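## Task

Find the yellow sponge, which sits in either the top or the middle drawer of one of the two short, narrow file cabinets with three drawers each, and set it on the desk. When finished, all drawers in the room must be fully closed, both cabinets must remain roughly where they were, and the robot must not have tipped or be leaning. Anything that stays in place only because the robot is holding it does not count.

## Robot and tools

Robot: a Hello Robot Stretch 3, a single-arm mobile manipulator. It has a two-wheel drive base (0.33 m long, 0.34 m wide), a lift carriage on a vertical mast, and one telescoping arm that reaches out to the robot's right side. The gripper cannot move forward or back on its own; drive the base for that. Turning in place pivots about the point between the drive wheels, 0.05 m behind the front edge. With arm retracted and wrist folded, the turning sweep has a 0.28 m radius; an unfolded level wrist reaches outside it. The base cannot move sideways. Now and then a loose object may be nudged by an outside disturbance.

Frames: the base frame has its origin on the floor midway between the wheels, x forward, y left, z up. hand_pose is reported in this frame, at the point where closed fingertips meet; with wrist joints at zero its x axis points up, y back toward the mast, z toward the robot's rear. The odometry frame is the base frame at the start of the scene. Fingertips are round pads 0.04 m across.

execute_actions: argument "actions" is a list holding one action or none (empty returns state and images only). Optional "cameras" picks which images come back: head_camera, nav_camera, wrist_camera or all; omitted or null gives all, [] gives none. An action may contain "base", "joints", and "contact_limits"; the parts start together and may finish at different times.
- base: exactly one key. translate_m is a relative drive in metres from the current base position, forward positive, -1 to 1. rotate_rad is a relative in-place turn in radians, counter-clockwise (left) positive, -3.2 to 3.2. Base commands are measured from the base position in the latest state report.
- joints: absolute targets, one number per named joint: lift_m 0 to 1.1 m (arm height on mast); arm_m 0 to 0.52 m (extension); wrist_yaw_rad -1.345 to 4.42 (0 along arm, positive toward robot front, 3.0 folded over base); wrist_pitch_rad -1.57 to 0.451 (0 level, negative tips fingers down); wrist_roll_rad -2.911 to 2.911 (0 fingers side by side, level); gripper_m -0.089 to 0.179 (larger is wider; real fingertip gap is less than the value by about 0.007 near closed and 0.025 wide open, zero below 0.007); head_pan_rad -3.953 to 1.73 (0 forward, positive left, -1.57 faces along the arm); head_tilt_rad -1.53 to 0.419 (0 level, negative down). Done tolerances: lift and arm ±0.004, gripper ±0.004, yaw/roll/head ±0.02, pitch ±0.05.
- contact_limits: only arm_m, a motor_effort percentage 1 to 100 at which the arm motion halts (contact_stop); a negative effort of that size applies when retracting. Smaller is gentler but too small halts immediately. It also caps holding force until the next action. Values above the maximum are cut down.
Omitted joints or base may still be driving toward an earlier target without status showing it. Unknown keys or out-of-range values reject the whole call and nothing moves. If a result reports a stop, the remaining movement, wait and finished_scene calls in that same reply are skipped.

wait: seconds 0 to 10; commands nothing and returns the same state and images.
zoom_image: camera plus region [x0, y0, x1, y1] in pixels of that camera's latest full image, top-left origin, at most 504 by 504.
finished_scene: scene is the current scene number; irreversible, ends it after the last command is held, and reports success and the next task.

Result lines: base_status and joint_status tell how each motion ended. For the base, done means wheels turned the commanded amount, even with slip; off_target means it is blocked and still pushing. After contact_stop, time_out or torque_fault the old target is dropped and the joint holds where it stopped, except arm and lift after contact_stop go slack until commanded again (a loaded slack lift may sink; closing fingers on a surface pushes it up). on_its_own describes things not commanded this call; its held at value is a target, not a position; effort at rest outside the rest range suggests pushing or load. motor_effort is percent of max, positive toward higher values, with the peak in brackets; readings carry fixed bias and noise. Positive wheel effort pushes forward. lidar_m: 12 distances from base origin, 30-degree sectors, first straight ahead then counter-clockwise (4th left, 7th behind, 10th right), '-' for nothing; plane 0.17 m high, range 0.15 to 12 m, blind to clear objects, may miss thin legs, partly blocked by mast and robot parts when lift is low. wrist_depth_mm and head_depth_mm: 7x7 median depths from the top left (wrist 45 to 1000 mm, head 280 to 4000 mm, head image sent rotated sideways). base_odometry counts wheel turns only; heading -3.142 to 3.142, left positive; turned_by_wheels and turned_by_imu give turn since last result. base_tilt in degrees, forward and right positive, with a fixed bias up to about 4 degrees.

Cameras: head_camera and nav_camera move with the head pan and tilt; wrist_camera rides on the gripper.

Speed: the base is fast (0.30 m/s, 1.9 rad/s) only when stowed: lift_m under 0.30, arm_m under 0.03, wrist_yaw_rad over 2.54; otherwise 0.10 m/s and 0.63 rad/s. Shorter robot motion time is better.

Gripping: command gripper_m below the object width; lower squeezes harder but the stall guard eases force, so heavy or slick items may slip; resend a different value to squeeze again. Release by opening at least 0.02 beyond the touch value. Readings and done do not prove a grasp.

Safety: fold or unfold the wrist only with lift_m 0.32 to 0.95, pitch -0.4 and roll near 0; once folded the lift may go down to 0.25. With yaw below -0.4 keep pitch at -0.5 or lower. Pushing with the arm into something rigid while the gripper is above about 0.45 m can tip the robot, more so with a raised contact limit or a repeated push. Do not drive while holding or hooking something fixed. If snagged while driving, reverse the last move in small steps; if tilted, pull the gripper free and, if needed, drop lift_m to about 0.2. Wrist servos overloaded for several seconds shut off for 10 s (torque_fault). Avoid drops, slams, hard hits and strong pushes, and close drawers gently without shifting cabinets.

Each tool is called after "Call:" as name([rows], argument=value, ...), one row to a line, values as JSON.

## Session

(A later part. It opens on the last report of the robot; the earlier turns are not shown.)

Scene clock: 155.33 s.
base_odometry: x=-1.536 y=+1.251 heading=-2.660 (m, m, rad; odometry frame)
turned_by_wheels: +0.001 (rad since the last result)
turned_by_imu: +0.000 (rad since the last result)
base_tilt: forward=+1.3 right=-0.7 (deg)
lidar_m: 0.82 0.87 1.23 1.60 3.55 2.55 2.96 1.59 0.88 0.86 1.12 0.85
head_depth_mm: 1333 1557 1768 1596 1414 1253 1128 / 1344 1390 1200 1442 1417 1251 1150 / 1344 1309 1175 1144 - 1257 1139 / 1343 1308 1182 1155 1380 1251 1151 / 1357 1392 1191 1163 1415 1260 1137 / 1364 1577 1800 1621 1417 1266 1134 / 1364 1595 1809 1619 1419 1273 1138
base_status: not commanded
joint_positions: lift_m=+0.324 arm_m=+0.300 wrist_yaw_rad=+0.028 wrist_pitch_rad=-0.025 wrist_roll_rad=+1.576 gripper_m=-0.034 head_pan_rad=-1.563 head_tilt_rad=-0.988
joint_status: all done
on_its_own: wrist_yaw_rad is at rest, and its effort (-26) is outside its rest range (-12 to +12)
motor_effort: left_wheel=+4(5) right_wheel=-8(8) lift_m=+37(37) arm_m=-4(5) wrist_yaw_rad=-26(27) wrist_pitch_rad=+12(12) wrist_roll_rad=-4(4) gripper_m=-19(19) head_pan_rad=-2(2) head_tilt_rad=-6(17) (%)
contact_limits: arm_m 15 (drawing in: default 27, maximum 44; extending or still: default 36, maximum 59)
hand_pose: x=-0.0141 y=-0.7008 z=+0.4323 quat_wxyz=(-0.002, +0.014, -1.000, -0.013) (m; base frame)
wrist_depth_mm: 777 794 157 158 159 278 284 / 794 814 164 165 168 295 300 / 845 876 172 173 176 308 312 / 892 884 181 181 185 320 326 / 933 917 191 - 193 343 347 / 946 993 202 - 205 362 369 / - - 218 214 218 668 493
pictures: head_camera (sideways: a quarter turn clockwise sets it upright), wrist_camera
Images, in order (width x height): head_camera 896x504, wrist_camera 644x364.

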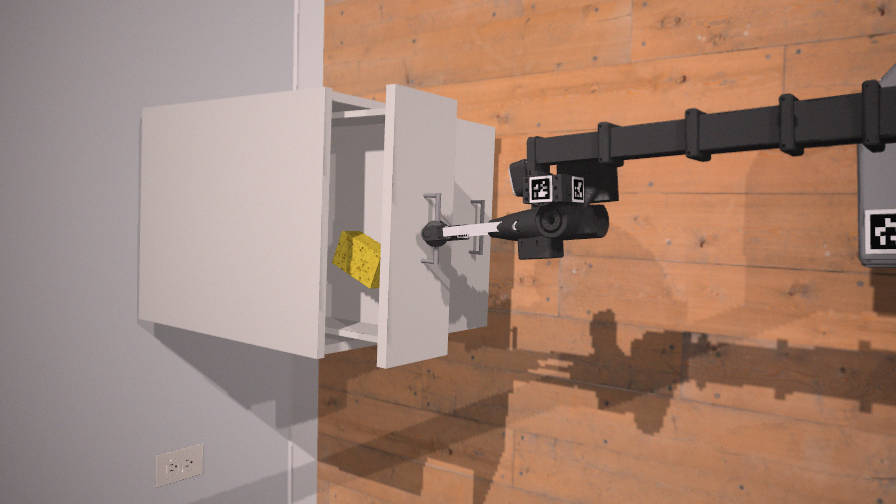

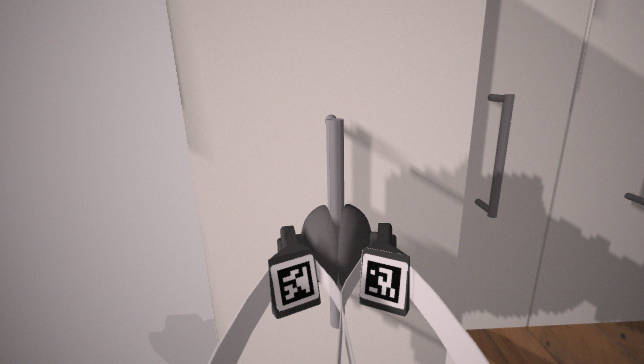

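Call:
execute_actions([
  {"base":{"translate_m":0.010},"joints":{"arm_m":0.20},"contact_limits":{"arm_m":15}},
], cameras=[])

Call:
execute_actions([
  {"base":{"translate_m":0.006},"joints":{"arm_m":0.10,"head_tilt_rad":-1.1},"contact_limits":{"arm_m":15}},
], cameras=["head_camera","wrist_camera"])

Scene clock: 160.03 s.
base_odometry: x=-1.545 y=+1.246 heading=-2.661 (m, m, rad; odometry frame)
turned_by_wheels: +0.000 (rad since the last result)
turned_by_imu: -0.002 (rad since the last result)
base_tilt: forward=+1.2 right=-0.7 (deg)
lidar_m: 0.81 0.86 1.21 1.54 3.52 2.55 2.96 1.60 0.88 0.86 1.10 0.83
head_depth_mm: 1333 1554 1767 1596 1398 1260 1130 / 1333 1372 1179 1075 1403 1261 1142 / 1344 1313 1177 1083 1433 1239 1155 / 1351 1315 1185 1120 1445 1255 1152 / 1359 1473 1190 1078 1404 1261 1134 / 1358 1585 1792 1616 1423 1265 1140 / 1360 1598 1809 1621 1424 1270 1138
base_status: done
joint_positions: lift_m=+0.324 arm_m=+0.200 wrist_yaw_rad=+0.028 wrist_pitch_rad=-0.025 wrist_roll_rad=+1.576 gripper_m=-0.034 head_pan_rad=-1.563 head_tilt_rad=-0.988
joint_status: all done
on_its_own: wrist_yaw_rad is held at +0.045, not at your +0.000, by its stall guard, which is not easing now; wrist_yaw_rad is at rest, and its effort (+18) is outside its rest range (-12 to +12)
motor_effort: left_wheel=-6(13) right_wheel=+6(13) lift_m=+37(37) arm_m=-4(3) wrist_yaw_rad=+18(35) wrist_pitch_rad=+12(12) wrist_roll_rad=-4(4) gripper_m=-19(19) head_pan_rad=-2(2) head_tilt_rad=-5(5) (%)
contact_limits: arm_m 15 (drawing in: default 27, maximum 44; extending or still: default 36, maximum 59)
hand_pose: x=-0.0142 y=-0.6007 z=+0.4321 quat_wxyz=(-0.002, +0.014, -1.000, -0.013) (m; base frame)
wrist_depth_mm: 870 888 157 159 161 372 375 / 893 900 164 167 167 391 395 / 928 955 172 173 175 411 417 / 979 993 181 181 185 432 438 / - - 190 - 194 451 461 / - - 203 - 204 656 487 / - - 217 215 218 731 512
pictures: none
No camera images: the call's "cameras" was empty. Leave "cameras" out to get every camera's image.

Scene clock: 162.00 s.
base_odometry: x=-1.550 y=+1.243 heading=-2.661 (m, m, rad; odometry frame)
turned_by_wheels: +0.000 (rad since the last result)
turned_by_imu: -0.001 (rad since the last result)
base_tilt: forward=+1.2 right=-0.6 (deg)
lidar_m: 0.81 0.85 1.20 1.51 3.52 2.55 2.97 1.60 0.88 0.86 1.10 0.83
head_depth_mm: 1401 1681 1673 1487 1329 1218 1134 / 1316 1134 1166 1010 1341 1235 - / 1328 1132 1167 1024 1366 1194 - / 1333 1138 1173 1048 1370 1223 - / 1371 1163 1173 1055 1345 1228 1120 / 1437 1722 1703 1479 1352 1233 1126 / 1446 1724 1686 1497 1349 1231 1123
base_status: done
joint_positions: lift_m=+0.324 arm_m=+0.100 wrist_yaw_rad=+0.031 wrist_pitch_rad=-0.027 wrist_roll_rad=+1.576 gripper_m=-0.034 head_pan_rad=-1.563 head_tilt_rad=-1.086
joint_status: all done
on_its_own: wrist_yaw_rad is held at +0.045, not at your +0.000, by its stall guard, which is not easing now; wrist_yaw_rad is at rest, and its effort (+15) is outside its rest range (-12 to +12)
motor_effort: left_wheel=-5(10) right_wheel=+5(12) lift_m=+37(38) arm_m=-4(6) wrist_yaw_rad=+15(33) wrist_pitch_rad=+13(13) wrist_roll_rad=-4(3) gripper_m=-19(19) head_pan_rad=-1(2) head_tilt_rad=-6(15) (%)
contact_limits: arm_m 15 (drawing in: default 27, maximum 44; extending or still: default 36, maximum 59)
hand_pose: x=-0.0133 y=-0.5007 z=+0.4318 quat_wxyz=(-0.002, +0.016, -1.000, -0.014) (m; base frame)
wrist_depth_mm: 949 936 156 158 160 465 471 / 991 - 164 165 167 484 486 / - - 172 174 175 506 503 / - - 181 182 186 534 498 / - - 190 - 194 573 510 / - - 203 - 205 747 512 / - - 216 214 220 742 505
pictures: head_camera (sideways: a quarter turn clockwise sets it upright), wrist_camera
Images, in order (width x height): head_camera 896x504, wrist_camera 644x364.

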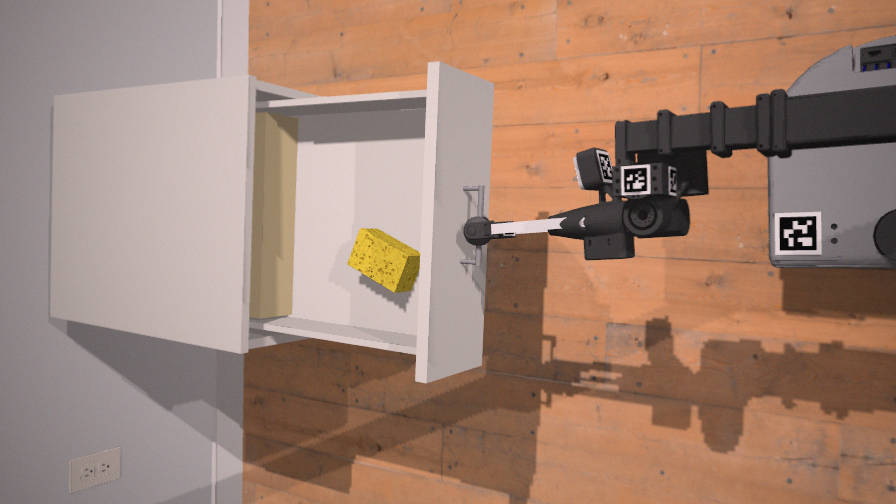

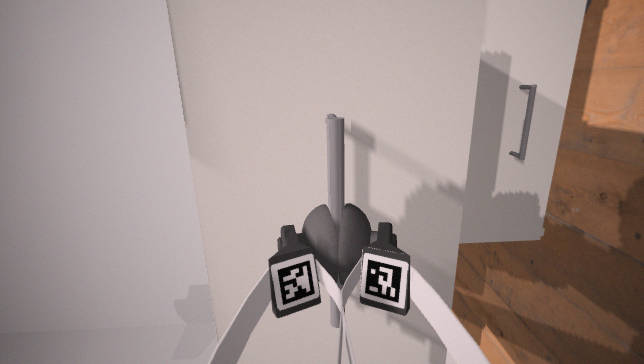

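Call:
execute_actions([
  {"joints":{"gripper_m":0.055,"wrist_yaw_rad":0.01}},
], cameras=[])

Call:
execute_actions([
  {"joints":{"arm_m":0.04,"wrist_yaw_rad":0.0}},
], cameras=[])

Call:
execute_actions([
  {"base":{"translate_m":0.035},"joints":{"lift_m":0.74,"wrist_pitch_rad":-1.37,"wrist_roll_rad":0.0,"gripper_m":0.12}},
], cameras=["head_camera"])

Scene clock: 167.53 s.
base_odometry: x=-1.550 y=+1.243 heading=-2.661 (m, m, rad; odometry frame)
turned_by_wheels: +0.000 (rad since the last result)
turned_by_imu: +0.000 (rad since the last result)
base_tilt: forward=+1.3 right=-0.7 (deg)
lidar_m: 0.81 0.85 1.21 1.52 3.52 2.56 2.97 1.61 0.88 0.86 1.09 0.83
head_depth_mm: 1409 1665 1672 1490 1339 1221 1122 / 1319 1131 1164 1016 1335 1237 - / 1320 1139 1170 1031 1369 1191 - / 1329 1140 1169 1052 1367 1223 - / 1371 1163 1173 1053 1353 1226 1126 / 1437 1712 1695 1483 1347 1232 1127 / 1433 1727 1701 1501 1356 1233 1124
base_status: not commanded
joint_positions: lift_m=+0.324 arm_m=+0.100 wrist_yaw_rad=+0.013 wrist_pitch_rad=-0.024 wrist_roll_rad=+1.576 gripper_m=+0.055 head_pan_rad=-1.563 head_tilt_rad=-1.086
joint_status: all done
motor_effort: left_wheel=-2(5) right_wheel=+1(5) lift_m=+38(37) arm_m=-4(4) wrist_yaw_rad=-2(15) wrist_pitch_rad=+12(13) wrist_roll_rad=-4(4) gripper_m=+1(83) head_pan_rad=-1(2) head_tilt_rad=-5(5) (%)
hand_pose: x=-0.0180 y=-0.5008 z=+0.4325 quat_wxyz=(-0.002, +0.006, -1.000, -0.012) (m; base frame)
wrist_depth_mm: 935 983 158 159 161 467 471 / - - 164 167 168 489 488 / - - 172 174 176 510 498 / - - 182 182 185 538 506 / - - 188 190 192 560 508 / - - - 200 205 720 508 / - - 212 212 215 817 511
pictures: none
No camera images: the call's "cameras" was empty. Leave "cameras" out to get every camera's image.

Scene clock: 169.13 s.
base_odometry: x=-1.550 y=+1.243 heading=-2.661 (m, m, rad; odometry frame)
turned_by_wheels: +0.000 (rad since the last result)
turned_by_imu: +0.000 (rad since the last result)
base_tilt: forward=+1.2 right=-0.7 (deg)
lidar_m: 0.81 0.85 1.21 1.52 3.53 2.56 2.97 1.61 0.88 0.86 1.09 0.83
head_depth_mm: 1404 1673 1675 1486 1341 1220 1126 / 1323 1131 1165 1014 1345 1237 - / 1324 1136 1167 1031 1346 - - / 1320 1133 1166 1041 1349 1215 - / 1363 1166 1175 1056 1354 1231 1120 / 1429 1717 1694 1480 1355 1231 1123 / 1448 1727 1682 1519 1361 1232 1131
base_status: not commanded
joint_positions: lift_m=+0.324 arm_m=+0.040 wrist_yaw_rad=+0.002 wrist_pitch_rad=-0.023 wrist_roll_rad=+1.576 gripper_m=+0.055 head_pan_rad=-1.563 head_tilt_rad=-1.086
joint_status: all done
motor_effort: left_wheel=-1(2) right_wheel=+1(1) lift_m=+37(38) arm_m=-4(4) wrist_yaw_rad=+0(4) wrist_pitch_rad=+11(12) wrist_roll_rad=-3(4) gripper_m=+1(1) head_pan_rad=-1(1) head_tilt_rad=-6(5) (%)
hand_pose: x=-0.0208 y=-0.4409 z=+0.4326 quat_wxyz=(-0.002, +0.001, -1.000, -0.012) (m; base frame)
wrist_depth_mm: - - 215 216 218 520 490 / - - 223 223 229 544 501 / - - 235 232 237 570 505 / - - 245 243 248 598 504 / - - - 254 262 627 507 / - - - 270 273 707 506 / - - - 282 292 822 515
pictures: none
No camera images: the call's "cameras" was empty. Leave "cameras" out to get every camera's image.

Scene clock: 173.73 s.
base_odometry: x=-1.582 y=+1.227 heading=-2.661 (m, m, rad; odometry frame)
turned_by_wheels: +0.000 (rad since the last result)
turned_by_imu: -0.001 (rad since the last result)
base_tilt: forward=+1.2 right=-0.7 (deg)
lidar_m: 0.77 0.81 1.16 1.43 3.52 2.58 3.01 1.63 0.88 0.86 1.05 0.79
head_depth_mm: 1411 1618 1678 1493 - - 1135 / 1325 1132 1156 972 - 1202 - / 1326 1138 1168 993 - 1194 - / 1332 1137 1168 1049 1350 1208 - / 1398 1573 1605 1110 1352 1232 1123 / 1434 1714 1699 1514 1361 1228 1123 / 1439 1711 1713 1505 1356 1230 1127
base_status: done
joint_positions: lift_m=+0.740 arm_m=+0.040 wrist_yaw_rad=+0.002 wrist_pitch_rad=-1.368 wrist_roll_rad=+0.005 gripper_m=+0.120 head_pan_rad=-1.563 head_tilt_rad=-1.086
joint_status: all done
motor_effort: left_wheel=-2(3) right_wheel=+2(4) lift_m=+52(53) arm_m=-4(4) wrist_yaw_rad=-1(1) wrist_pitch_rad=-1(10) wrist_roll_rad=-3(3) gripper_m=+0(83) head_pan_rad=-1(2) head_tilt_rad=-5(6) (%)
hand_pose: x=-0.0216 y=-0.2133 z=+0.6226 quat_wxyz=(+0.547, +0.446, -0.549, -0.448) (m; base frame)
wrist_depth_mm: 771 789 805 770 778 762 783 / 776 796 803 767 768 767 766 / 810 785 771 773 786 777 793 / 799 791 781 769 771 773 769 / 799 784 793 - - 770 771 / 784 794 790 - - - 782 / 804 793 798 - - 787 769
pictures: head_camera (sideways: a quarter turn clockwise sets it upright)
Images, in order (width x height): head_camera 896x504.

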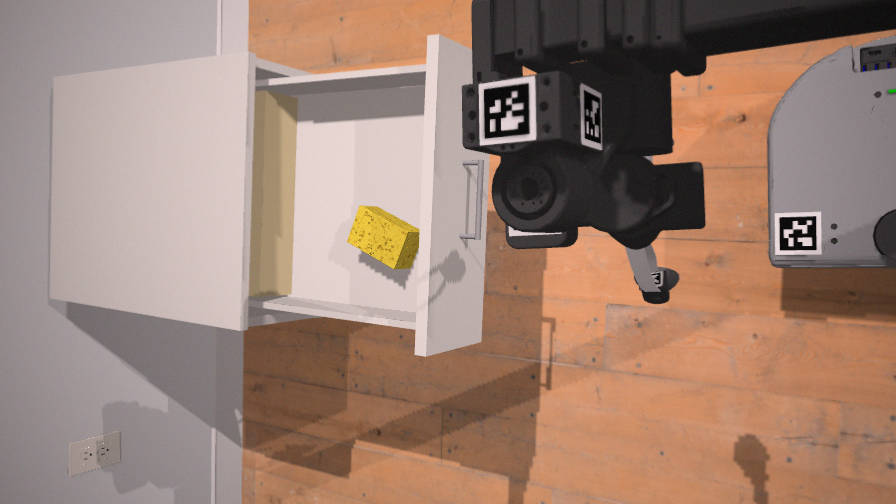

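Call:
execute_actions([
  {"joints":{"arm_m":0.44},"contact_limits":{"arm_m":14}},
], cameras=["head_camera","wrist_camera"])

Scene clock: 179.27 s.
base_odometry: x=-1.582 y=+1.227 heading=-2.661 (m, m, rad; odometry frame)
turned_by_wheels: +0.000 (rad since the last result)
turned_by_imu: -0.001 (rad since the last result)
base_tilt: forward=+1.2 right=-0.7 (deg)
lidar_m: 0.77 0.81 1.16 1.43 3.53 2.59 3.02 1.63 0.88 0.86 1.05 0.79
head_depth_mm: 1399 1683 1687 - - - 1131 / 1326 - 1162 1028 1342 1220 - / 1353 - 1164 1034 1340 1217 - / 1324 1140 1167 1052 1351 1231 - / 1391 1572 1594 1114 1355 1227 1129 / 1438 1714 1695 1499 1354 1232 1124 / 1445 1723 1697 1497 1359 1233 1128
base_status: not commanded
joint_positions: lift_m=+0.740 arm_m=+0.440 wrist_yaw_rad=+0.001 wrist_pitch_rad=-1.368 wrist_roll_rad=+0.004 gripper_m=+0.120 head_pan_rad=-1.563 head_tilt_rad=-1.087
joint_status: all done
motor_effort: left_wheel=-3(2) right_wheel=+1(2) lift_m=+52(51) arm_m=+4(3) wrist_yaw_rad=+0(1) wrist_pitch_rad=-1(2) wrist_roll_rad=-3(3) gripper_m=+0(0) head_pan_rad=-1(2) head_tilt_rad=-6(6) (%)
contact_limits: arm_m 14 (drawing in: default 27, maximum 44; extending or still: default 36, maximum 59)
hand_pose: x=-0.0216 y=-0.6126 z=+0.6226 quat_wxyz=(+0.547, +0.446, -0.548, -0.448) (m; base frame)
wrist_depth_mm: 769 788 408 409 408 401 776 / 792 780 409 407 411 406 765 / 780 789 413 369 407 407 769 / 801 786 417 411 412 401 766 / 798 791 417 414 413 348 780 / 801 786 298 312 290 - 781 / 797 792 778 784 789 794 787
pictures: head_camera (sideways: a quarter turn clockwise sets it upright), wrist_camera
Images, in order (width x height): head_camera 896x504, wrist_camera 644x364.

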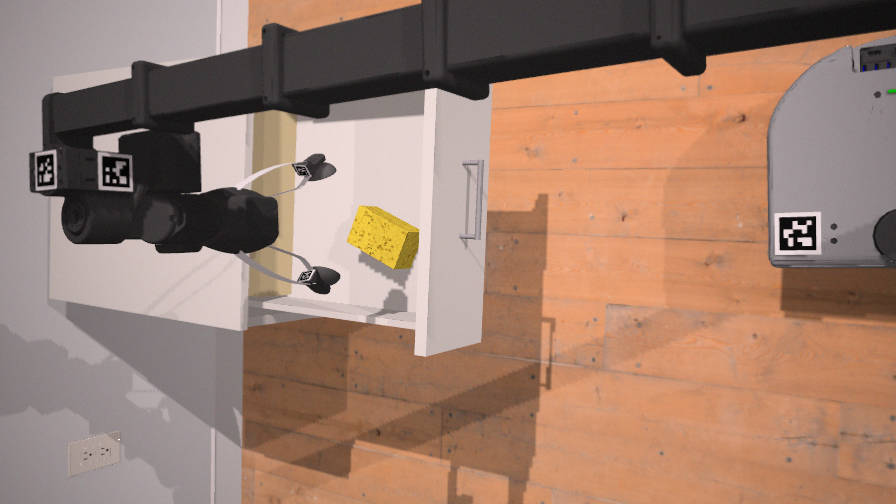

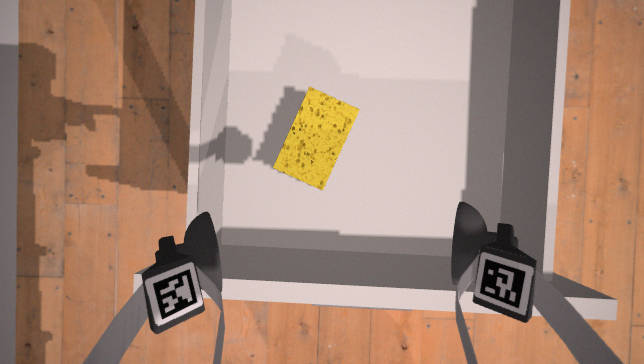

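Call:
execute_actions([
  {"base":{"translate_m":0.013},"joints":{"arm_m":0.515,"wrist_roll_rad":0.39,"gripper_m":0.11,"lift_m":0.60},"contact_limits":{"arm_m":14}},
], cameras=["head_camera","wrist_camera"])

Scene clock: 189.20 s.
base_odometry: x=-1.593 y=+1.221 heading=-2.661 (m, m, rad; odometry frame)
turned_by_wheels: +0.000 (rad since the last result)
turned_by_imu: -0.001 (rad since the last result)
base_tilt: forward=+1.2 right=-0.6 (deg)
lidar_m: 0.76 0.80 1.13 1.42 3.53 2.59 3.02 1.65 0.88 0.86 1.03 0.78
head_depth_mm: 1399 1580 1637 1445 1341 1240 - / 1319 1154 1151 - 1325 1224 - / 1328 - 1163 1038 1337 1223 - / 1330 1148 1172 1049 1345 1229 - / 1409 1615 1638 1436 1348 1235 1121 / 1428 1721 1712 1505 1353 1228 1122 / 1447 1732 1721 1512 1360 1228 1124
base_status: done
joint_positions: lift_m=+0.600 arm_m=+0.515 wrist_yaw_rad=+0.001 wrist_pitch_rad=-1.369 wrist_roll_rad=+0.385 gripper_m=+0.110 head_pan_rad=-1.563 head_tilt_rad=-1.087
joint_status: all done
motor_effort: left_wheel=-2(3) right_wheel=+2(5) lift_m=+37(43) arm_m=+4(7) wrist_yaw_rad=+0(0) wrist_pitch_rad=-1(1) wrist_roll_rad=+2(2) gripper_m=+0(48) head_pan_rad=-1(2) head_tilt_rad=-6(6) (%)
contact_limits: arm_m 14 (drawing in: default 27, maximum 44; extending or still: default 36, maximum 59)
hand_pose: x=-0.0216 y=-0.6874 z=+0.4831 quat_wxyz=(+0.433, +0.353, -0.642, -0.525) (m; base frame)
wrist_depth_mm: 212 280 277 269 263 258 250 / 677 261 277 271 264 259 253 / 678 238 278 273 266 261 256 / 689 226 278 229 266 263 257 / 693 220 281 230 269 263 257 / 712 671 280 232 271 - 261 / 698 693 278 278 272 259 227
pictures: head_camera (sideways: a quarter turn clockwise sets it upright), wrist_camera
Images, in order (width x height): head_camera 896x504, wrist_camera 644x364.

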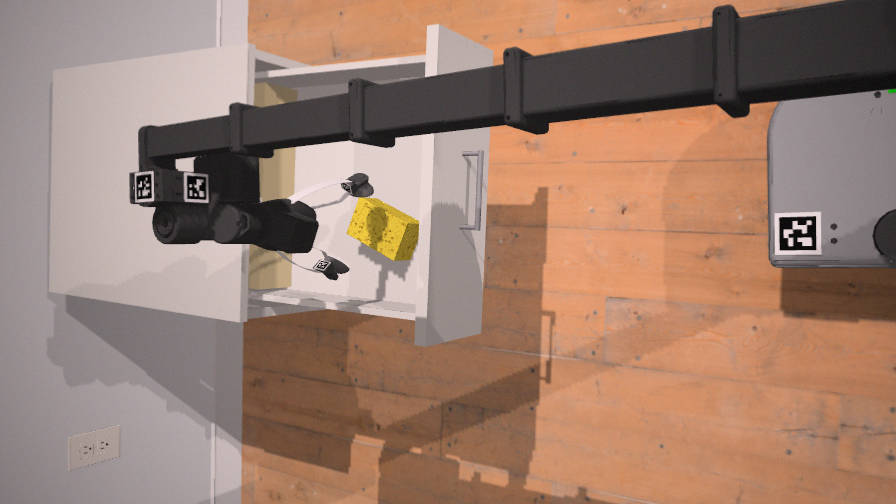

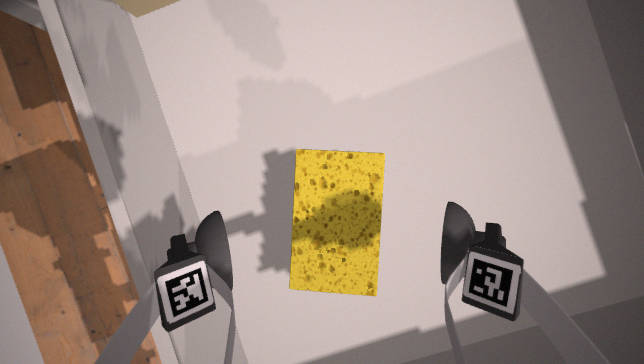

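Call:
execute_actions([
  {"joints":{"wrist_roll_rad":0.43,"lift_m":0.522}},
], cameras=["wrist_camera"])

Scene clock: 193.03 s.
base_odometry: x=-1.593 y=+1.221 heading=-2.661 (m, m, rad; odometry frame)
turned_by_wheels: +0.000 (rad since the last result)
turned_by_imu: -0.001 (rad since the last result)
base_tilt: forward=+1.2 right=-0.5 (deg)
lidar_m: 0.76 0.80 1.13 1.43 3.51 2.60 3.03 1.65 0.88 0.86 1.03 0.78
head_depth_mm: 1406 1577 1648 1439 1347 1221 1120 / 1316 1134 1150 1020 - - - / 1323 1157 1159 1032 1343 1224 - / 1336 1140 1172 1049 1346 1222 - / 1394 1622 1630 1432 1358 1232 1124 / 1438 1723 1694 1506 1354 1229 1128 / 1436 1730 1688 1506 1351 1226 1129
base_status: not commanded
joint_positions: lift_m=+0.522 arm_m=+0.515 wrist_yaw_rad=+0.001 wrist_pitch_rad=-1.369 wrist_roll_rad=+0.425 gripper_m=+0.110 head_pan_rad=-1.563 head_tilt_rad=-1.087
joint_status: all done
motor_effort: left_wheel=-2(2) right_wheel=+2(2) lift_m=+37(37) arm_m=+4(3) wrist_yaw_rad=+0(0) wrist_pitch_rad=-1(1) wrist_roll_rad=+2(1) gripper_m=+0(0) head_pan_rad=-2(2) head_tilt_rad=-6(6) (%)
hand_pose: x=-0.0216 y=-0.6873 z=+0.4051 quat_wxyz=(+0.420, +0.343, -0.651, -0.532) (m; base frame)
wrist_depth_mm: 204 201 197 192 188 184 179 / 193 202 198 194 188 184 180 / 179 203 199 193 189 185 182 / 166 204 201 151 188 187 184 / 156 201 200 152 191 187 184 / 147 176 201 152 191 - 184 / 139 179 204 153 193 189 185
pictures: wrist_camera
Images, in order (width x height): wrist_camera 644x364.

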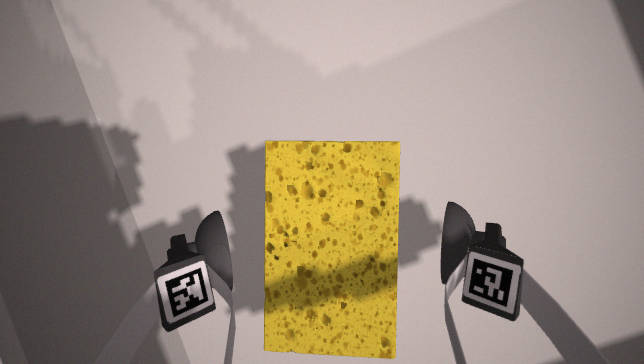

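Call:
execute_actions([
  {"joints":{"lift_m":0.514}},
], cameras=[])

Call:
execute_actions([
  {"joints":{"gripper_m":0.025}},
], cameras=["wrist_camera"])

Scene clock: 196.10 s.
base_odometry: x=-1.593 y=+1.221 heading=-2.661 (m, m, rad; odometry frame)
turned_by_wheels: +0.000 (rad since the last result)
turned_by_imu: -0.001 (rad since the last result)
base_tilt: forward=+1.3 right=-0.6 (deg)
lidar_m: 0.76 0.80 1.13 1.43 3.52 2.60 3.03 1.65 0.88 0.86 1.03 0.78
head_depth_mm: 1402 1584 1663 1441 1340 1223 1115 / 1316 1130 1144 1022 - - - / 1325 1160 1156 1035 1341 1220 - / 1327 1136 1171 1053 1344 1219 - / 1400 1624 1637 1423 1350 1225 1123 / 1438 1726 1693 1510 1348 1230 1126 / 1436 1729 1703 1517 1348 1230 1126
base_status: not commanded
joint_positions: lift_m=+0.514 arm_m=+0.515 wrist_yaw_rad=+0.001 wrist_pitch_rad=-1.369 wrist_roll_rad=+0.425 gripper_m=+0.110 head_pan_rad=-1.563 head_tilt_rad=-1.087
joint_status: all done
motor_effort: left_wheel=-2(2) right_wheel=+2(2) lift_m=+37(36) arm_m=+4(3) wrist_yaw_rad=+0(0) wrist_pitch_rad=-1(1) wrist_roll_rad=+2(2) gripper_m=+0(0) head_pan_rad=-1(2) head_tilt_rad=-6(5) (%)
hand_pose: x=-0.0216 y=-0.6873 z=+0.3971 quat_wxyz=(+0.420, +0.343, -0.651, -0.532) (m; base frame)
wrist_depth_mm: 196 194 188 184 179 176 173 / 195 195 190 186 181 177 173 / 180 195 191 185 182 178 175 / 167 195 193 143 181 179 175 / 156 197 192 143 183 179 176 / 147 176 193 144 185 - 176 / 139 178 195 146 185 183 177
pictures: none
No camera images: the call's "cameras" was empty. Leave "cameras" out to get every camera's image.

Scene clock: 197.43 s.
base_odometry: x=-1.593 y=+1.221 heading=-2.661 (m, m, rad; odometry frame)
turned_by_wheels: +0.000 (rad since the last result)
turned_by_imu: +0.000 (rad since the last result)
base_tilt: forward=+1.2 right=-0.7 (deg)
lidar_m: 0.76 0.80 1.13 1.43 3.53 2.60 3.02 1.64 0.88 0.86 1.03 0.78
head_depth_mm: 1409 1588 1636 1439 1342 1220 1115 / 1309 1135 1149 1022 - - - / 1328 1153 1147 1026 1345 1219 - / 1338 1140 1172 1048 1347 1229 - / 1398 1621 1630 1432 1350 1226 1118 / 1437 1699 1698 1501 1353 1223 1127 / 1440 1728 1709 1507 1352 1230 1128
base_status: not commanded
joint_positions: lift_m=+0.514 arm_m=+0.515 wrist_yaw_rad=+0.001 wrist_pitch_rad=-1.369 wrist_roll_rad=+0.425 gripper_m=+0.026 head_pan_rad=-1.563 head_tilt_rad=-1.087
joint_status: all done
motor_effort: left_wheel=-2(2) right_wheel=+2(2) lift_m=+37(37) arm_m=+3(4) wrist_yaw_rad=+0(0) wrist_pitch_rad=-1(1) wrist_roll_rad=+2(2) gripper_m=-18(92) head_pan_rad=-2(1) head_tilt_rad=-6(6) (%)
hand_pose: x=-0.0216 y=-0.6873 z=+0.3971 quat_wxyz=(+0.420, +0.343, -0.651, -0.532) (m; base frame)
wrist_depth_mm: 196 193 188 184 180 177 172 / 194 194 189 186 180 176 173 / 179 196 190 185 181 177 174 / 167 197 192 139 181 179 176 / 156 197 195 140 139 179 175 / 147 188 - 141 139 180 177 / 138 168 196 142 183 183 179
pictures: wrist_camera
Images, in order (width x height): wrist_camera 644x364.

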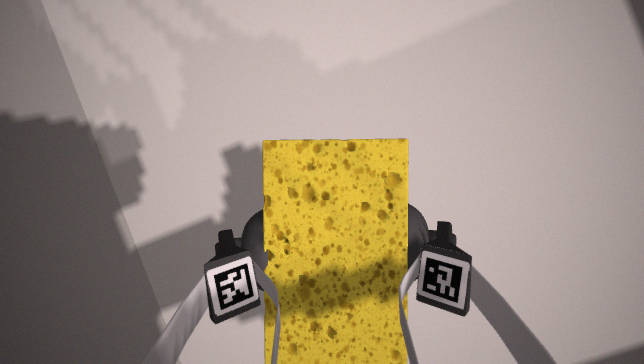

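Call:
execute_actions([
  {"joints":{"lift_m":0.71}},
], cameras=["wrist_camera"])

Scene clock: 201.30 s.
base_odometry: x=-1.593 y=+1.221 heading=-2.661 (m, m, rad; odometry frame)
turned_by_wheels: +0.000 (rad since the last result)
turned_by_imu: -0.001 (rad since the last result)
base_tilt: forward=+1.3 right=-0.6 (deg)
lidar_m: 0.76 0.80 1.13 1.42 3.51 2.60 3.02 1.64 0.88 0.86 1.03 0.78
head_depth_mm: 1399 1636 1675 - - - - / 1323 - 1162 1031 1343 1219 - / 1330 1097 1159 1037 1354 1219 - / 1334 1142 1138 1051 1346 1228 - / 1402 1621 1621 1430 1350 1223 1121 / 1431 1714 1685 1510 1353 1232 1121 / 1442 1708 1684 1505 1349 1233 1130
base_status: not commanded
joint_positions: lift_m=+0.710 arm_m=+0.515 wrist_yaw_rad=+0.001 wrist_pitch_rad=-1.369 wrist_roll_rad=+0.425 gripper_m=+0.026 head_pan_rad=-1.563 head_tilt_rad=-1.087
joint_status: all done
motor_effort: left_wheel=-2(2) right_wheel=+2(2) lift_m=+51(54) arm_m=+4(3) wrist_yaw_rad=+0(0) wrist_pitch_rad=-1(1) wrist_roll_rad=+2(2) gripper_m=-18(18) head_pan_rad=-1(2) head_tilt_rad=-6(6) (%)
hand_pose: x=-0.0216 y=-0.6873 z=+0.5926 quat_wxyz=(+0.420, +0.343, -0.651, -0.532) (m; base frame)
wrist_depth_mm: 248 244 337 375 369 354 679 / 781 336 388 376 368 362 318 / 790 775 385 380 371 363 314 / 812 796 361 140 371 364 315 / 821 779 349 140 138 368 328 / 774 801 - 141 139 330 276 / 730 815 781 142 264 261 244
pictures: wrist_camera
Images, in order (width x height): wrist_camera 644x364.

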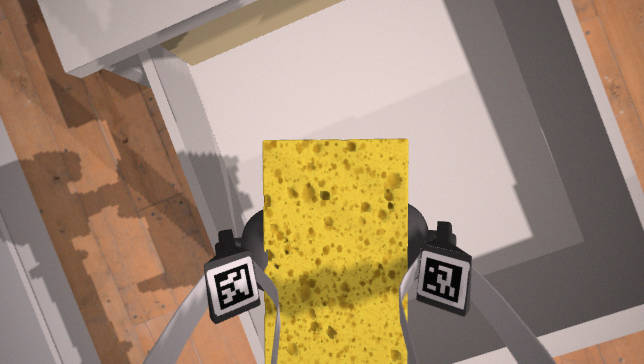

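Call:
execute_actions([
  {"base":{"translate_m":-0.052},"joints":{"arm_m":0.0,"wrist_roll_rad":0.0}},
], cameras=[])

Call:
execute_actions([
  {"joints":{"lift_m":0.324,"wrist_pitch_rad":0.0,"head_tilt_rad":-0.95}},
], cameras=["head_camera","wrist_camera"])

Scene clock: 212.83 s.
base_odometry: x=-1.547 y=+1.245 heading=-2.661 (m, m, rad; odometry frame)
turned_by_wheels: +0.000 (rad since the last result)
turned_by_imu: -0.002 (rad since the last result)
base_tilt: forward=+1.1 right=-0.8 (deg)
lidar_m: 0.81 0.85 1.21 1.54 3.54 2.56 2.96 1.60 0.88 0.86 1.10 0.83
head_depth_mm: 1405 1664 1664 1484 1385 - - / 1323 1160 1183 1014 1381 - - / 1323 1136 1169 1031 1385 - - / 1326 1138 1168 1038 1363 1206 - / 1356 1141 1168 1052 1356 1235 1118 / 1436 1717 1702 1470 1352 1231 1119 / 1437 1719 1696 1509 1353 1232 1125
base_status: done
joint_positions: lift_m=+0.710 arm_m=+0.000 wrist_yaw_rad=+0.001 wrist_pitch_rad=-1.369 wrist_roll_rad=+0.003 gripper_m=+0.026 head_pan_rad=-1.563 head_tilt_rad=-1.087
joint_status: all done
motor_effort: left_wheel=-3(6) right_wheel=+2(3) lift_m=+51(51) arm_m=-4(8) wrist_yaw_rad=+0(0) wrist_pitch_rad=-1(1) wrist_roll_rad=-2(3) gripper_m=-18(18) head_pan_rad=-2(1) head_tilt_rad=-5(5) (%)
hand_pose: x=-0.0216 y=-0.1729 z=+0.5926 quat_wxyz=(+0.547, +0.447, -0.548, -0.448) (m; base frame)
wrist_depth_mm: 753 769 742 749 743 742 737 / 745 755 743 759 736 747 737 / 761 757 749 758 745 745 734 / 759 756 764 140 752 741 749 / 764 759 761 141 139 758 740 / 781 762 - 141 139 760 751 / 766 768 755 142 140 759 731
pictures: none
No camera images: the call's "cameras" was empty. Leave "cameras" out to get every camera's image.

Scene clock: 217.17 s.
base_odometry: x=-1.547 y=+1.245 heading=-2.661 (m, m, rad; odometry frame)
turned_by_wheels: +0.000 (rad since the last result)
turned_by_imu: -0.001 (rad since the last result)
base_tilt: forward=+1.2 right=-0.8 (deg)
lidar_m: 0.81 0.85 1.21 1.53 3.52 2.55 2.96 1.60 0.88 0.86 1.10 0.83
head_depth_mm: 1301 1514 1803 1633 1431 1260 1137 / 1316 1437 1170 1193 1076 1273 1160 / 1318 1397 1192 1170 997 1253 1174 / 1319 1395 1202 1171 966 1247 1146 / 1343 1472 1202 1179 1020 1282 1146 / 1333 1553 1835 1663 1417 1280 1151 / 1346 1550 1815 1675 1450 1293 1146
base_status: not commanded
joint_positions: lift_m=+0.324 arm_m=+0.000 wrist_yaw_rad=+0.001 wrist_pitch_rad=-0.025 wrist_roll_rad=+0.003 gripper_m=+0.026 head_pan_rad=-1.563 head_tilt_rad=-0.952
joint_status: all done
motor_effort: left_wheel=-2(2) right_wheel=+2(2) lift_m=+37(44) arm_m=-4(4) wrist_yaw_rad=+0(0) wrist_pitch_rad=+12(13) wrist_roll_rad=-2(2) gripper_m=-18(18) head_pan_rad=-2(2) head_tilt_rad=+1(10) (%)
hand_pose: x=-0.0212 y=-0.4008 z=+0.4325 quat_wxyz=(+0.706, +0.009, -0.708, -0.009) (m; base frame)
wrist_depth_mm: 929 - - - - - - / 931 - - - - - - / 907 286 282 270 267 264 - / 933 303 294 140 274 273 - / 890 317 306 140 138 284 - / 870 910 - 142 139 828 859 / 727 721 685 142 649 696 683
pictures: head_camera (sideways: a quarter turn clockwise sets it upright), wrist_camera
Images, in order (width x height): head_camera 896x504, wrist_camera 644x364.

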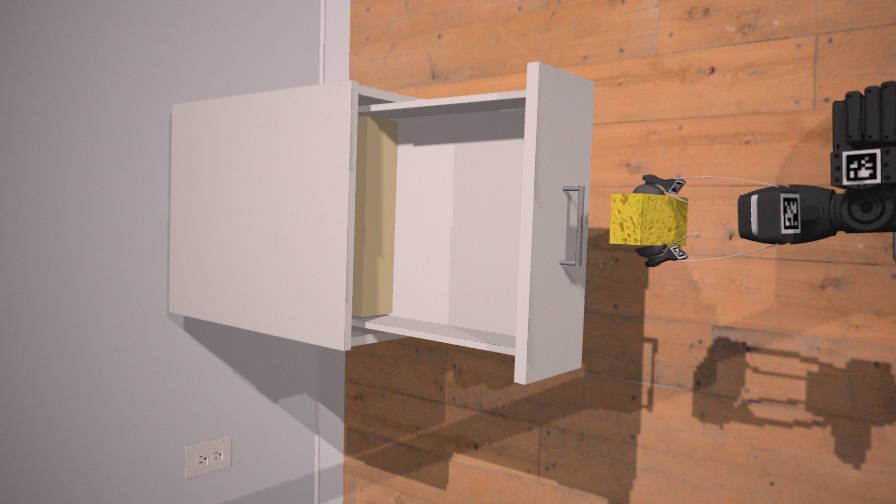

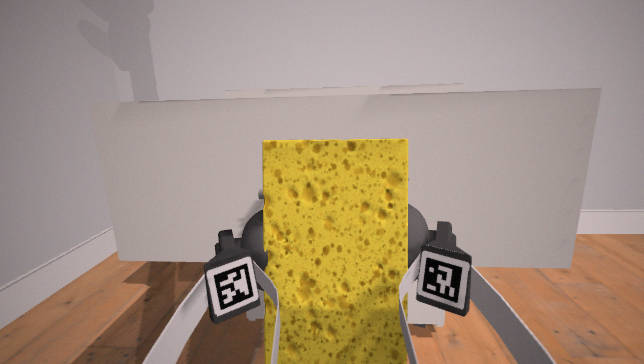

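Call:
execute_actions([
  {"joints":{"arm_m":0.37,"head_tilt_rad":-0.85},"contact_limits":{"arm_m":14}},
], cameras=["head_camera","wrist_camera"])

Scene clock: 223.43 s.
base_odometry: x=-1.547 y=+1.245 heading=-2.661 (m, m, rad; odometry frame)
turned_by_wheels: +0.000 (rad since the last result)
turned_by_imu: -0.001 (rad since the last result)
base_tilt: forward=+1.2 right=-0.7 (deg)
lidar_m: 0.81 0.85 1.21 1.54 3.53 2.55 2.96 1.60 0.88 0.86 1.10 0.83
head_depth_mm: 1262 1433 1657 1816 1527 1329 1165 / 1269 1441 1393 1176 1468 1336 1197 / 1274 1442 1313 1162 1336 1302 1177 / 1282 1456 1318 1165 1412 1341 1174 / 1281 1459 1467 1204 1482 1338 1177 / 1295 1470 1709 1830 1543 1336 1174 / 1295 1473 1712 1841 1567 1346 1180
base_status: not commanded
joint_positions: lift_m=+0.324 arm_m=+0.370 wrist_yaw_rad=-0.003 wrist_pitch_rad=-0.023 wrist_roll_rad=+0.003 gripper_m=+0.026 head_pan_rad=-1.563 head_tilt_rad=-0.851
joint_status: all done
motor_effort: left_wheel=-2(5) right_wheel=+2(4) lift_m=+37(37) arm_m=+4(14) wrist_yaw_rad=+3(7) wrist_pitch_rad=+11(13) wrist_roll_rad=-2(2) gripper_m=-18(18) head_pan_rad=-2(2) head_tilt_rad=+0(10) (%)
contact_limits: arm_m 14 (drawing in: default 27, maximum 44; extending or still: default 36, maximum 59)
hand_pose: x=-0.0221 y=-0.7703 z=+0.4329 quat_wxyz=(+0.706, +0.007, -0.708, -0.009) (m; base frame)
wrist_depth_mm: 790 768 758 751 726 726 714 / 814 265 238 229 227 221 215 / 868 248 241 233 229 227 222 / 874 257 254 139 236 233 232 / 899 270 261 140 138 245 239 / 860 283 - 141 139 253 250 / 745 478 291 141 268 265 259
pictures: head_camera (sideways: a quarter turn clockwise sets it upright), wrist_camera
Images, in order (width x height): head_camera 896x504, wrist_camera 644x364.

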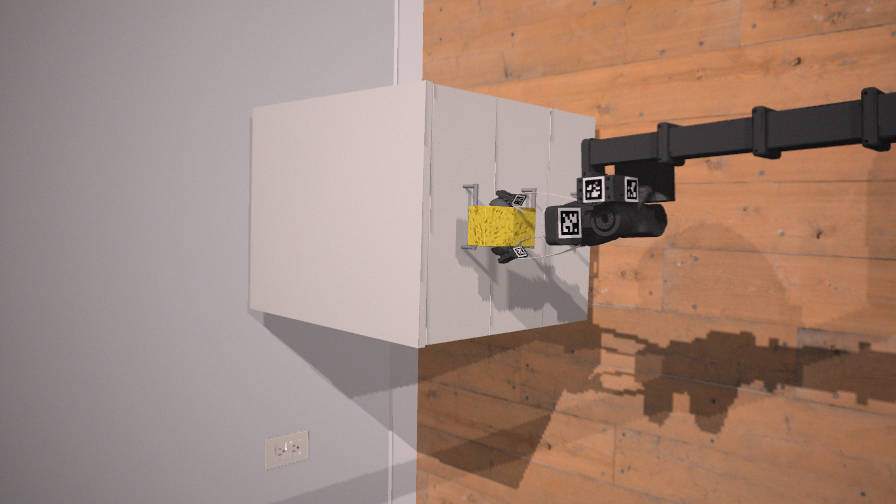

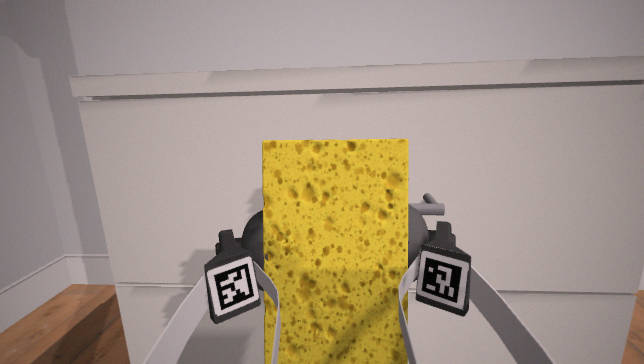

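Call:
execute_actions([
  {"joints":{"arm_m":0.41},"contact_limits":{"arm_m":13}},
], cameras=["head_camera","wrist_camera"])

Scene clock: 225.80 s.
base_odometry: x=-1.547 y=+1.245 heading=-2.661 (m, m, rad; odometry frame)
turned_by_wheels: +0.000 (rad since the last result)
turned_by_imu: +0.000 (rad since the last result)
base_tilt: forward=+1.2 right=-0.7 (deg)
lidar_m: 0.81 0.85 1.21 1.54 3.52 2.55 2.96 1.61 0.88 0.86 1.10 0.83
head_depth_mm: 1261 1428 1663 1790 1531 1326 1163 / 1267 1439 1394 1178 1464 1334 1187 / 1270 1448 1315 1159 1303 1334 1172 / 1286 1445 1321 1169 1423 1329 1172 / 1287 1462 1457 1211 1475 1340 1177 / 1282 1473 1706 1837 1543 1338 1180 / 1289 1472 1703 1838 1553 1335 1182
base_status: not commanded
joint_positions: lift_m=+0.324 arm_m=+0.406 wrist_yaw_rad=-0.003 wrist_pitch_rad=-0.025 wrist_roll_rad=+0.003 gripper_m=+0.026 head_pan_rad=-1.563 head_tilt_rad=-0.851
joint_status: arm_m contact_stop (moved +0.036 of +0.040)
on_its_own: arm_m is slack since a contact_stop, until your next command for it
motor_effort: left_wheel=-3(2) right_wheel=+2(2) lift_m=+36(37) arm_m=+0(12) wrist_yaw_rad=+4(5) wrist_pitch_rad=+12(13) wrist_roll_rad=-2(2) gripper_m=-17(17) head_pan_rad=-2(1) head_tilt_rad=+0(0) (%)
contact_limits: arm_m 13 (drawing in: default 27, maximum 44; extending or still: default 36, maximum 59)
hand_pose: x=-0.0223 y=-0.8065 z=+0.4324 quat_wxyz=(+0.706, +0.008, -0.708, -0.010) (m; base frame)
wrist_depth_mm: 744 732 724 719 704 698 674 / 758 205 200 197 189 186 183 / 216 211 206 198 195 192 189 / 827 219 213 137 200 200 197 / 837 228 222 139 137 207 203 / 836 239 232 139 138 216 213 / 731 251 245 140 231 226 220
pictures: head_camera (sideways: a quarter turn clockwise sets it upright), wrist_camera
Images, in order (width x height): head_camera 896x504, wrist_camera 644x364.

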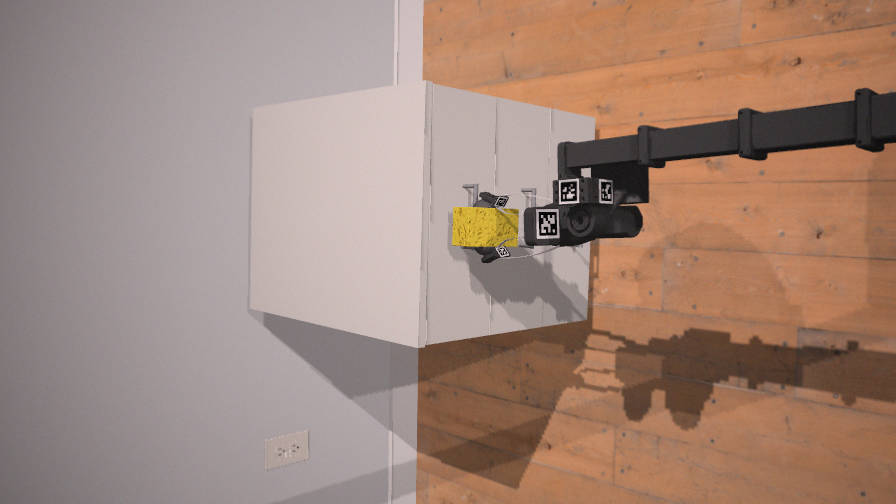

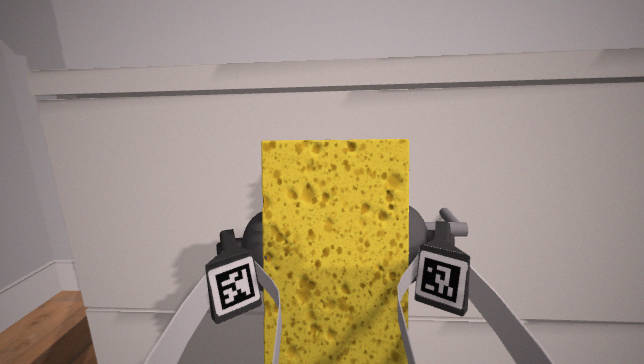

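Call:
execute_actions([
  {"joints":{"arm_m":0.35,"head_pan_rad":-2.4,"head_tilt_rad":-0.5}},
], cameras=["head_camera","nav_camera"])

Scene clock: 231.67 s.
base_odometry: x=-1.547 y=+1.245 heading=-2.661 (m, m, rad; odometry frame)
turned_by_wheels: +0.000 (rad since the last result)
turned_by_imu: -0.001 (rad since the last result)
base_tilt: forward=+1.2 right=-0.6 (deg)
lidar_m: 0.81 0.86 1.21 1.53 3.52 2.54 2.96 1.60 0.88 0.86 1.10 0.83
head_depth_mm: 2395 2512 1752 2932 2177 1681 1401 / 2095 2300 1751 2742 2176 1701 1400 / 1939 2044 1664 2281 1963 1713 1408 / 1748 1861 1993 2161 2190 1715 1411 / 1602 1699 1815 1958 2047 1730 1418 / 1482 1571 1670 1776 1914 1724 1414 / 1380 1459 1540 1634 1747 1734 1422
base_status: not commanded
joint_positions: lift_m=+0.324 arm_m=+0.350 wrist_yaw_rad=-0.002 wrist_pitch_rad=-0.024 wrist_roll_rad=+0.003 gripper_m=+0.026 head_pan_rad=-2.393 head_tilt_rad=-0.508
joint_status: all done
motor_effort: left_wheel=-2(2) right_wheel=+2(2) lift_m=+37(36) arm_m=-3(4) wrist_yaw_rad=+4(4) wrist_pitch_rad=+12(12) wrist_roll_rad=-2(2) gripper_m=-17(17) head_pan_rad=-2(28) head_tilt_rad=+3(21) (%)
hand_pose: x=-0.0220 y=-0.7508 z=+0.4327 quat_wxyz=(+0.706, +0.008, -0.708, -0.010) (m; base frame)
wrist_depth_mm: 798 801 785 771 750 735 723 / 824 284 255 252 243 237 233 / 862 267 263 252 249 246 241 / 894 281 273 139 244 253 249 / 898 292 284 139 137 265 261 / 862 307 - 140 138 272 274 / 726 700 310 141 291 287 287
pictures: head_camera (sideways: a quarter turn clockwise sets it upright), nav_camera (sideways: a quarter turn counterclockwise sets it upright)
Images, in order (width x height): head_camera 896x504, nav_camera 672x504.

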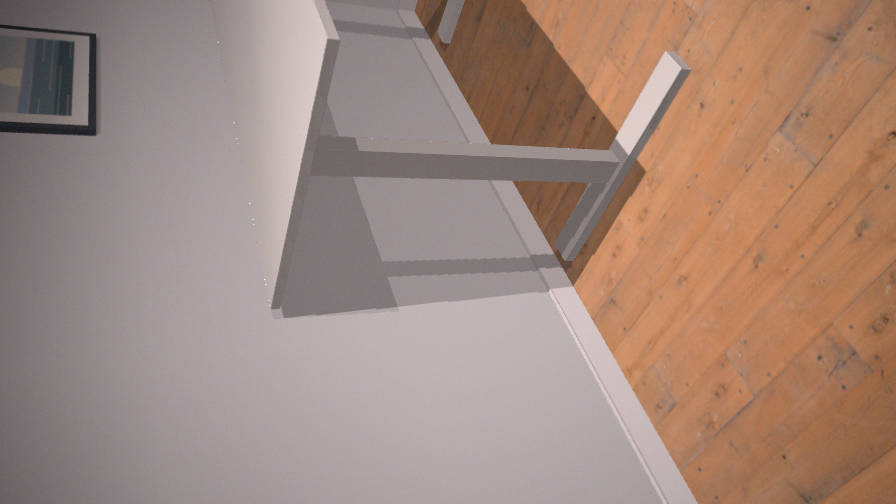

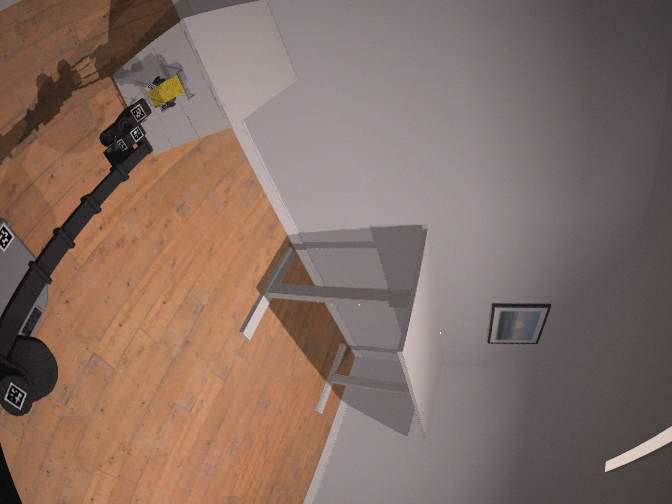

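Call:
execute_actions([
  {"base":{"translate_m":-1.0},"joints":{"arm_m":0.1,"lift_m":1.09,"wrist_pitch_rad":-1.37,"head_pan_rad":-2.0,"head_tilt_rad":-0.6}},
])

Scene clock: 249.93 s.
base_odometry: x=-0.660 y=+1.707 heading=-2.661 (m, m, rad; odometry frame)
turned_by_wheels: +0.000 (rad since the last result)
turned_by_imu: -0.007 (rad since the last result)
base_tilt: forward=+1.2 right=-0.8 (deg)
lidar_m: 1.81 1.90 1.97 3.38 1.90 1.68 1.97 1.77 0.97 1.39 1.13 1.21
head_depth_mm: - - 868 2003 1956 1565 1314 / - - 979 1885 1960 1586 1322 / - 1466 987 787 1908 1595 1330 / - 1401 - 749 1840 1546 1300 / - 1340 - 718 1702 1550 1288 / - - - 1560 - 354 306 / - - - - - 347 307
base_status: done
joint_positions: lift_m=+1.090 arm_m=+0.100 wrist_yaw_rad=-0.001 wrist_pitch_rad=-1.369 wrist_roll_rad=+0.003 gripper_m=+0.026 head_pan_rad=-2.007 head_tilt_rad=-0.593
joint_status: all done
motor_effort: left_wheel=-1(6) right_wheel=+1(2) lift_m=+52(53) arm_m=-3(7) wrist_yaw_rad=+2(3) wrist_pitch_rad=-1(9) wrist_roll_rad=-1(2) gripper_m=-17(17) head_pan_rad=+3(21) head_tilt_rad=-4(11) (%)
hand_pose: x=-0.0217 y=-0.2730 z=+0.9726 quat_wxyz=(+0.547, +0.446, -0.548, -0.448) (m; base frame)
wrist_depth_mm: - - - - - - - / - - - - - - - / - - - - - - - / - - - 139 - - - / - - - 140 138 - - / - - - 140 139 - - / - - - 142 - - -
pictures: head_camera (sideways: a quarter turn clockwise sets it upright), nav_camera (sideways: a quarter turn counterclockwise sets it upright), wrist_camera
Images, in order (width x height): head_camera 896x504, nav_camera 672x504, wrist_camera 644x364.

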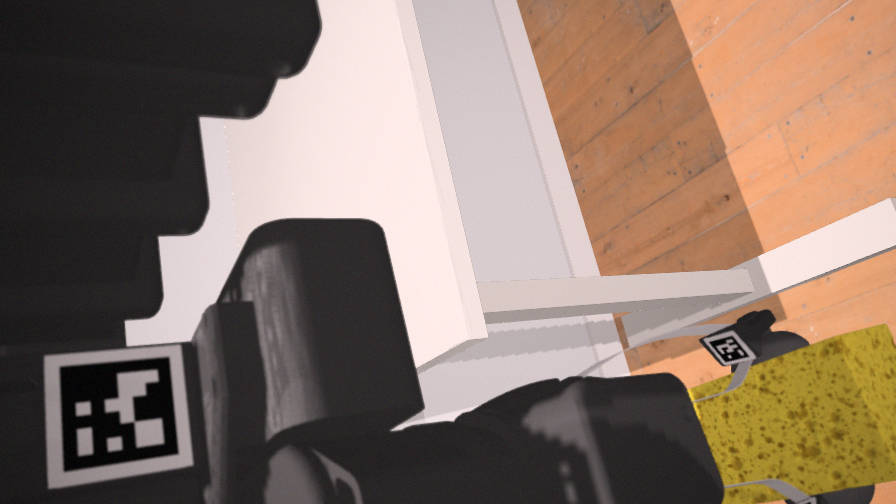

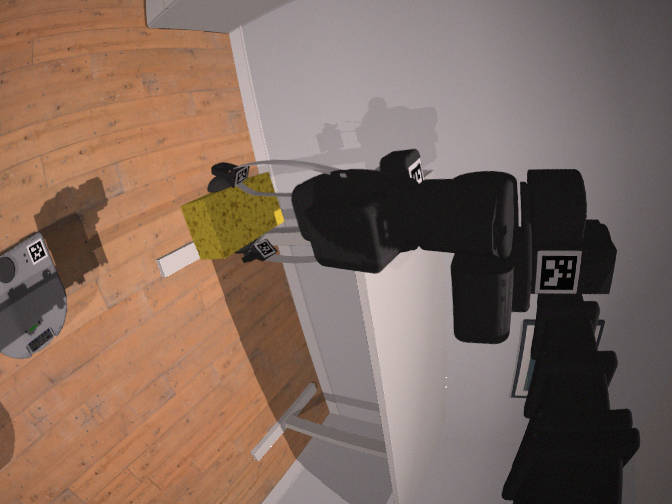

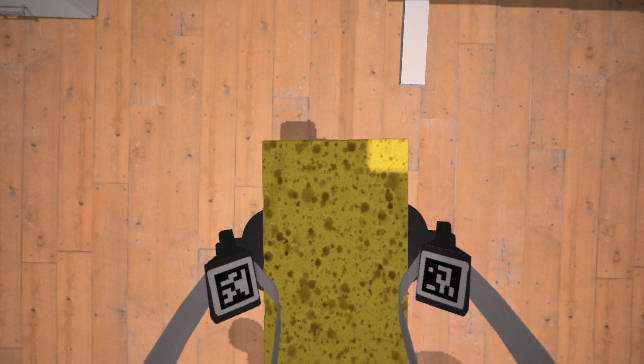

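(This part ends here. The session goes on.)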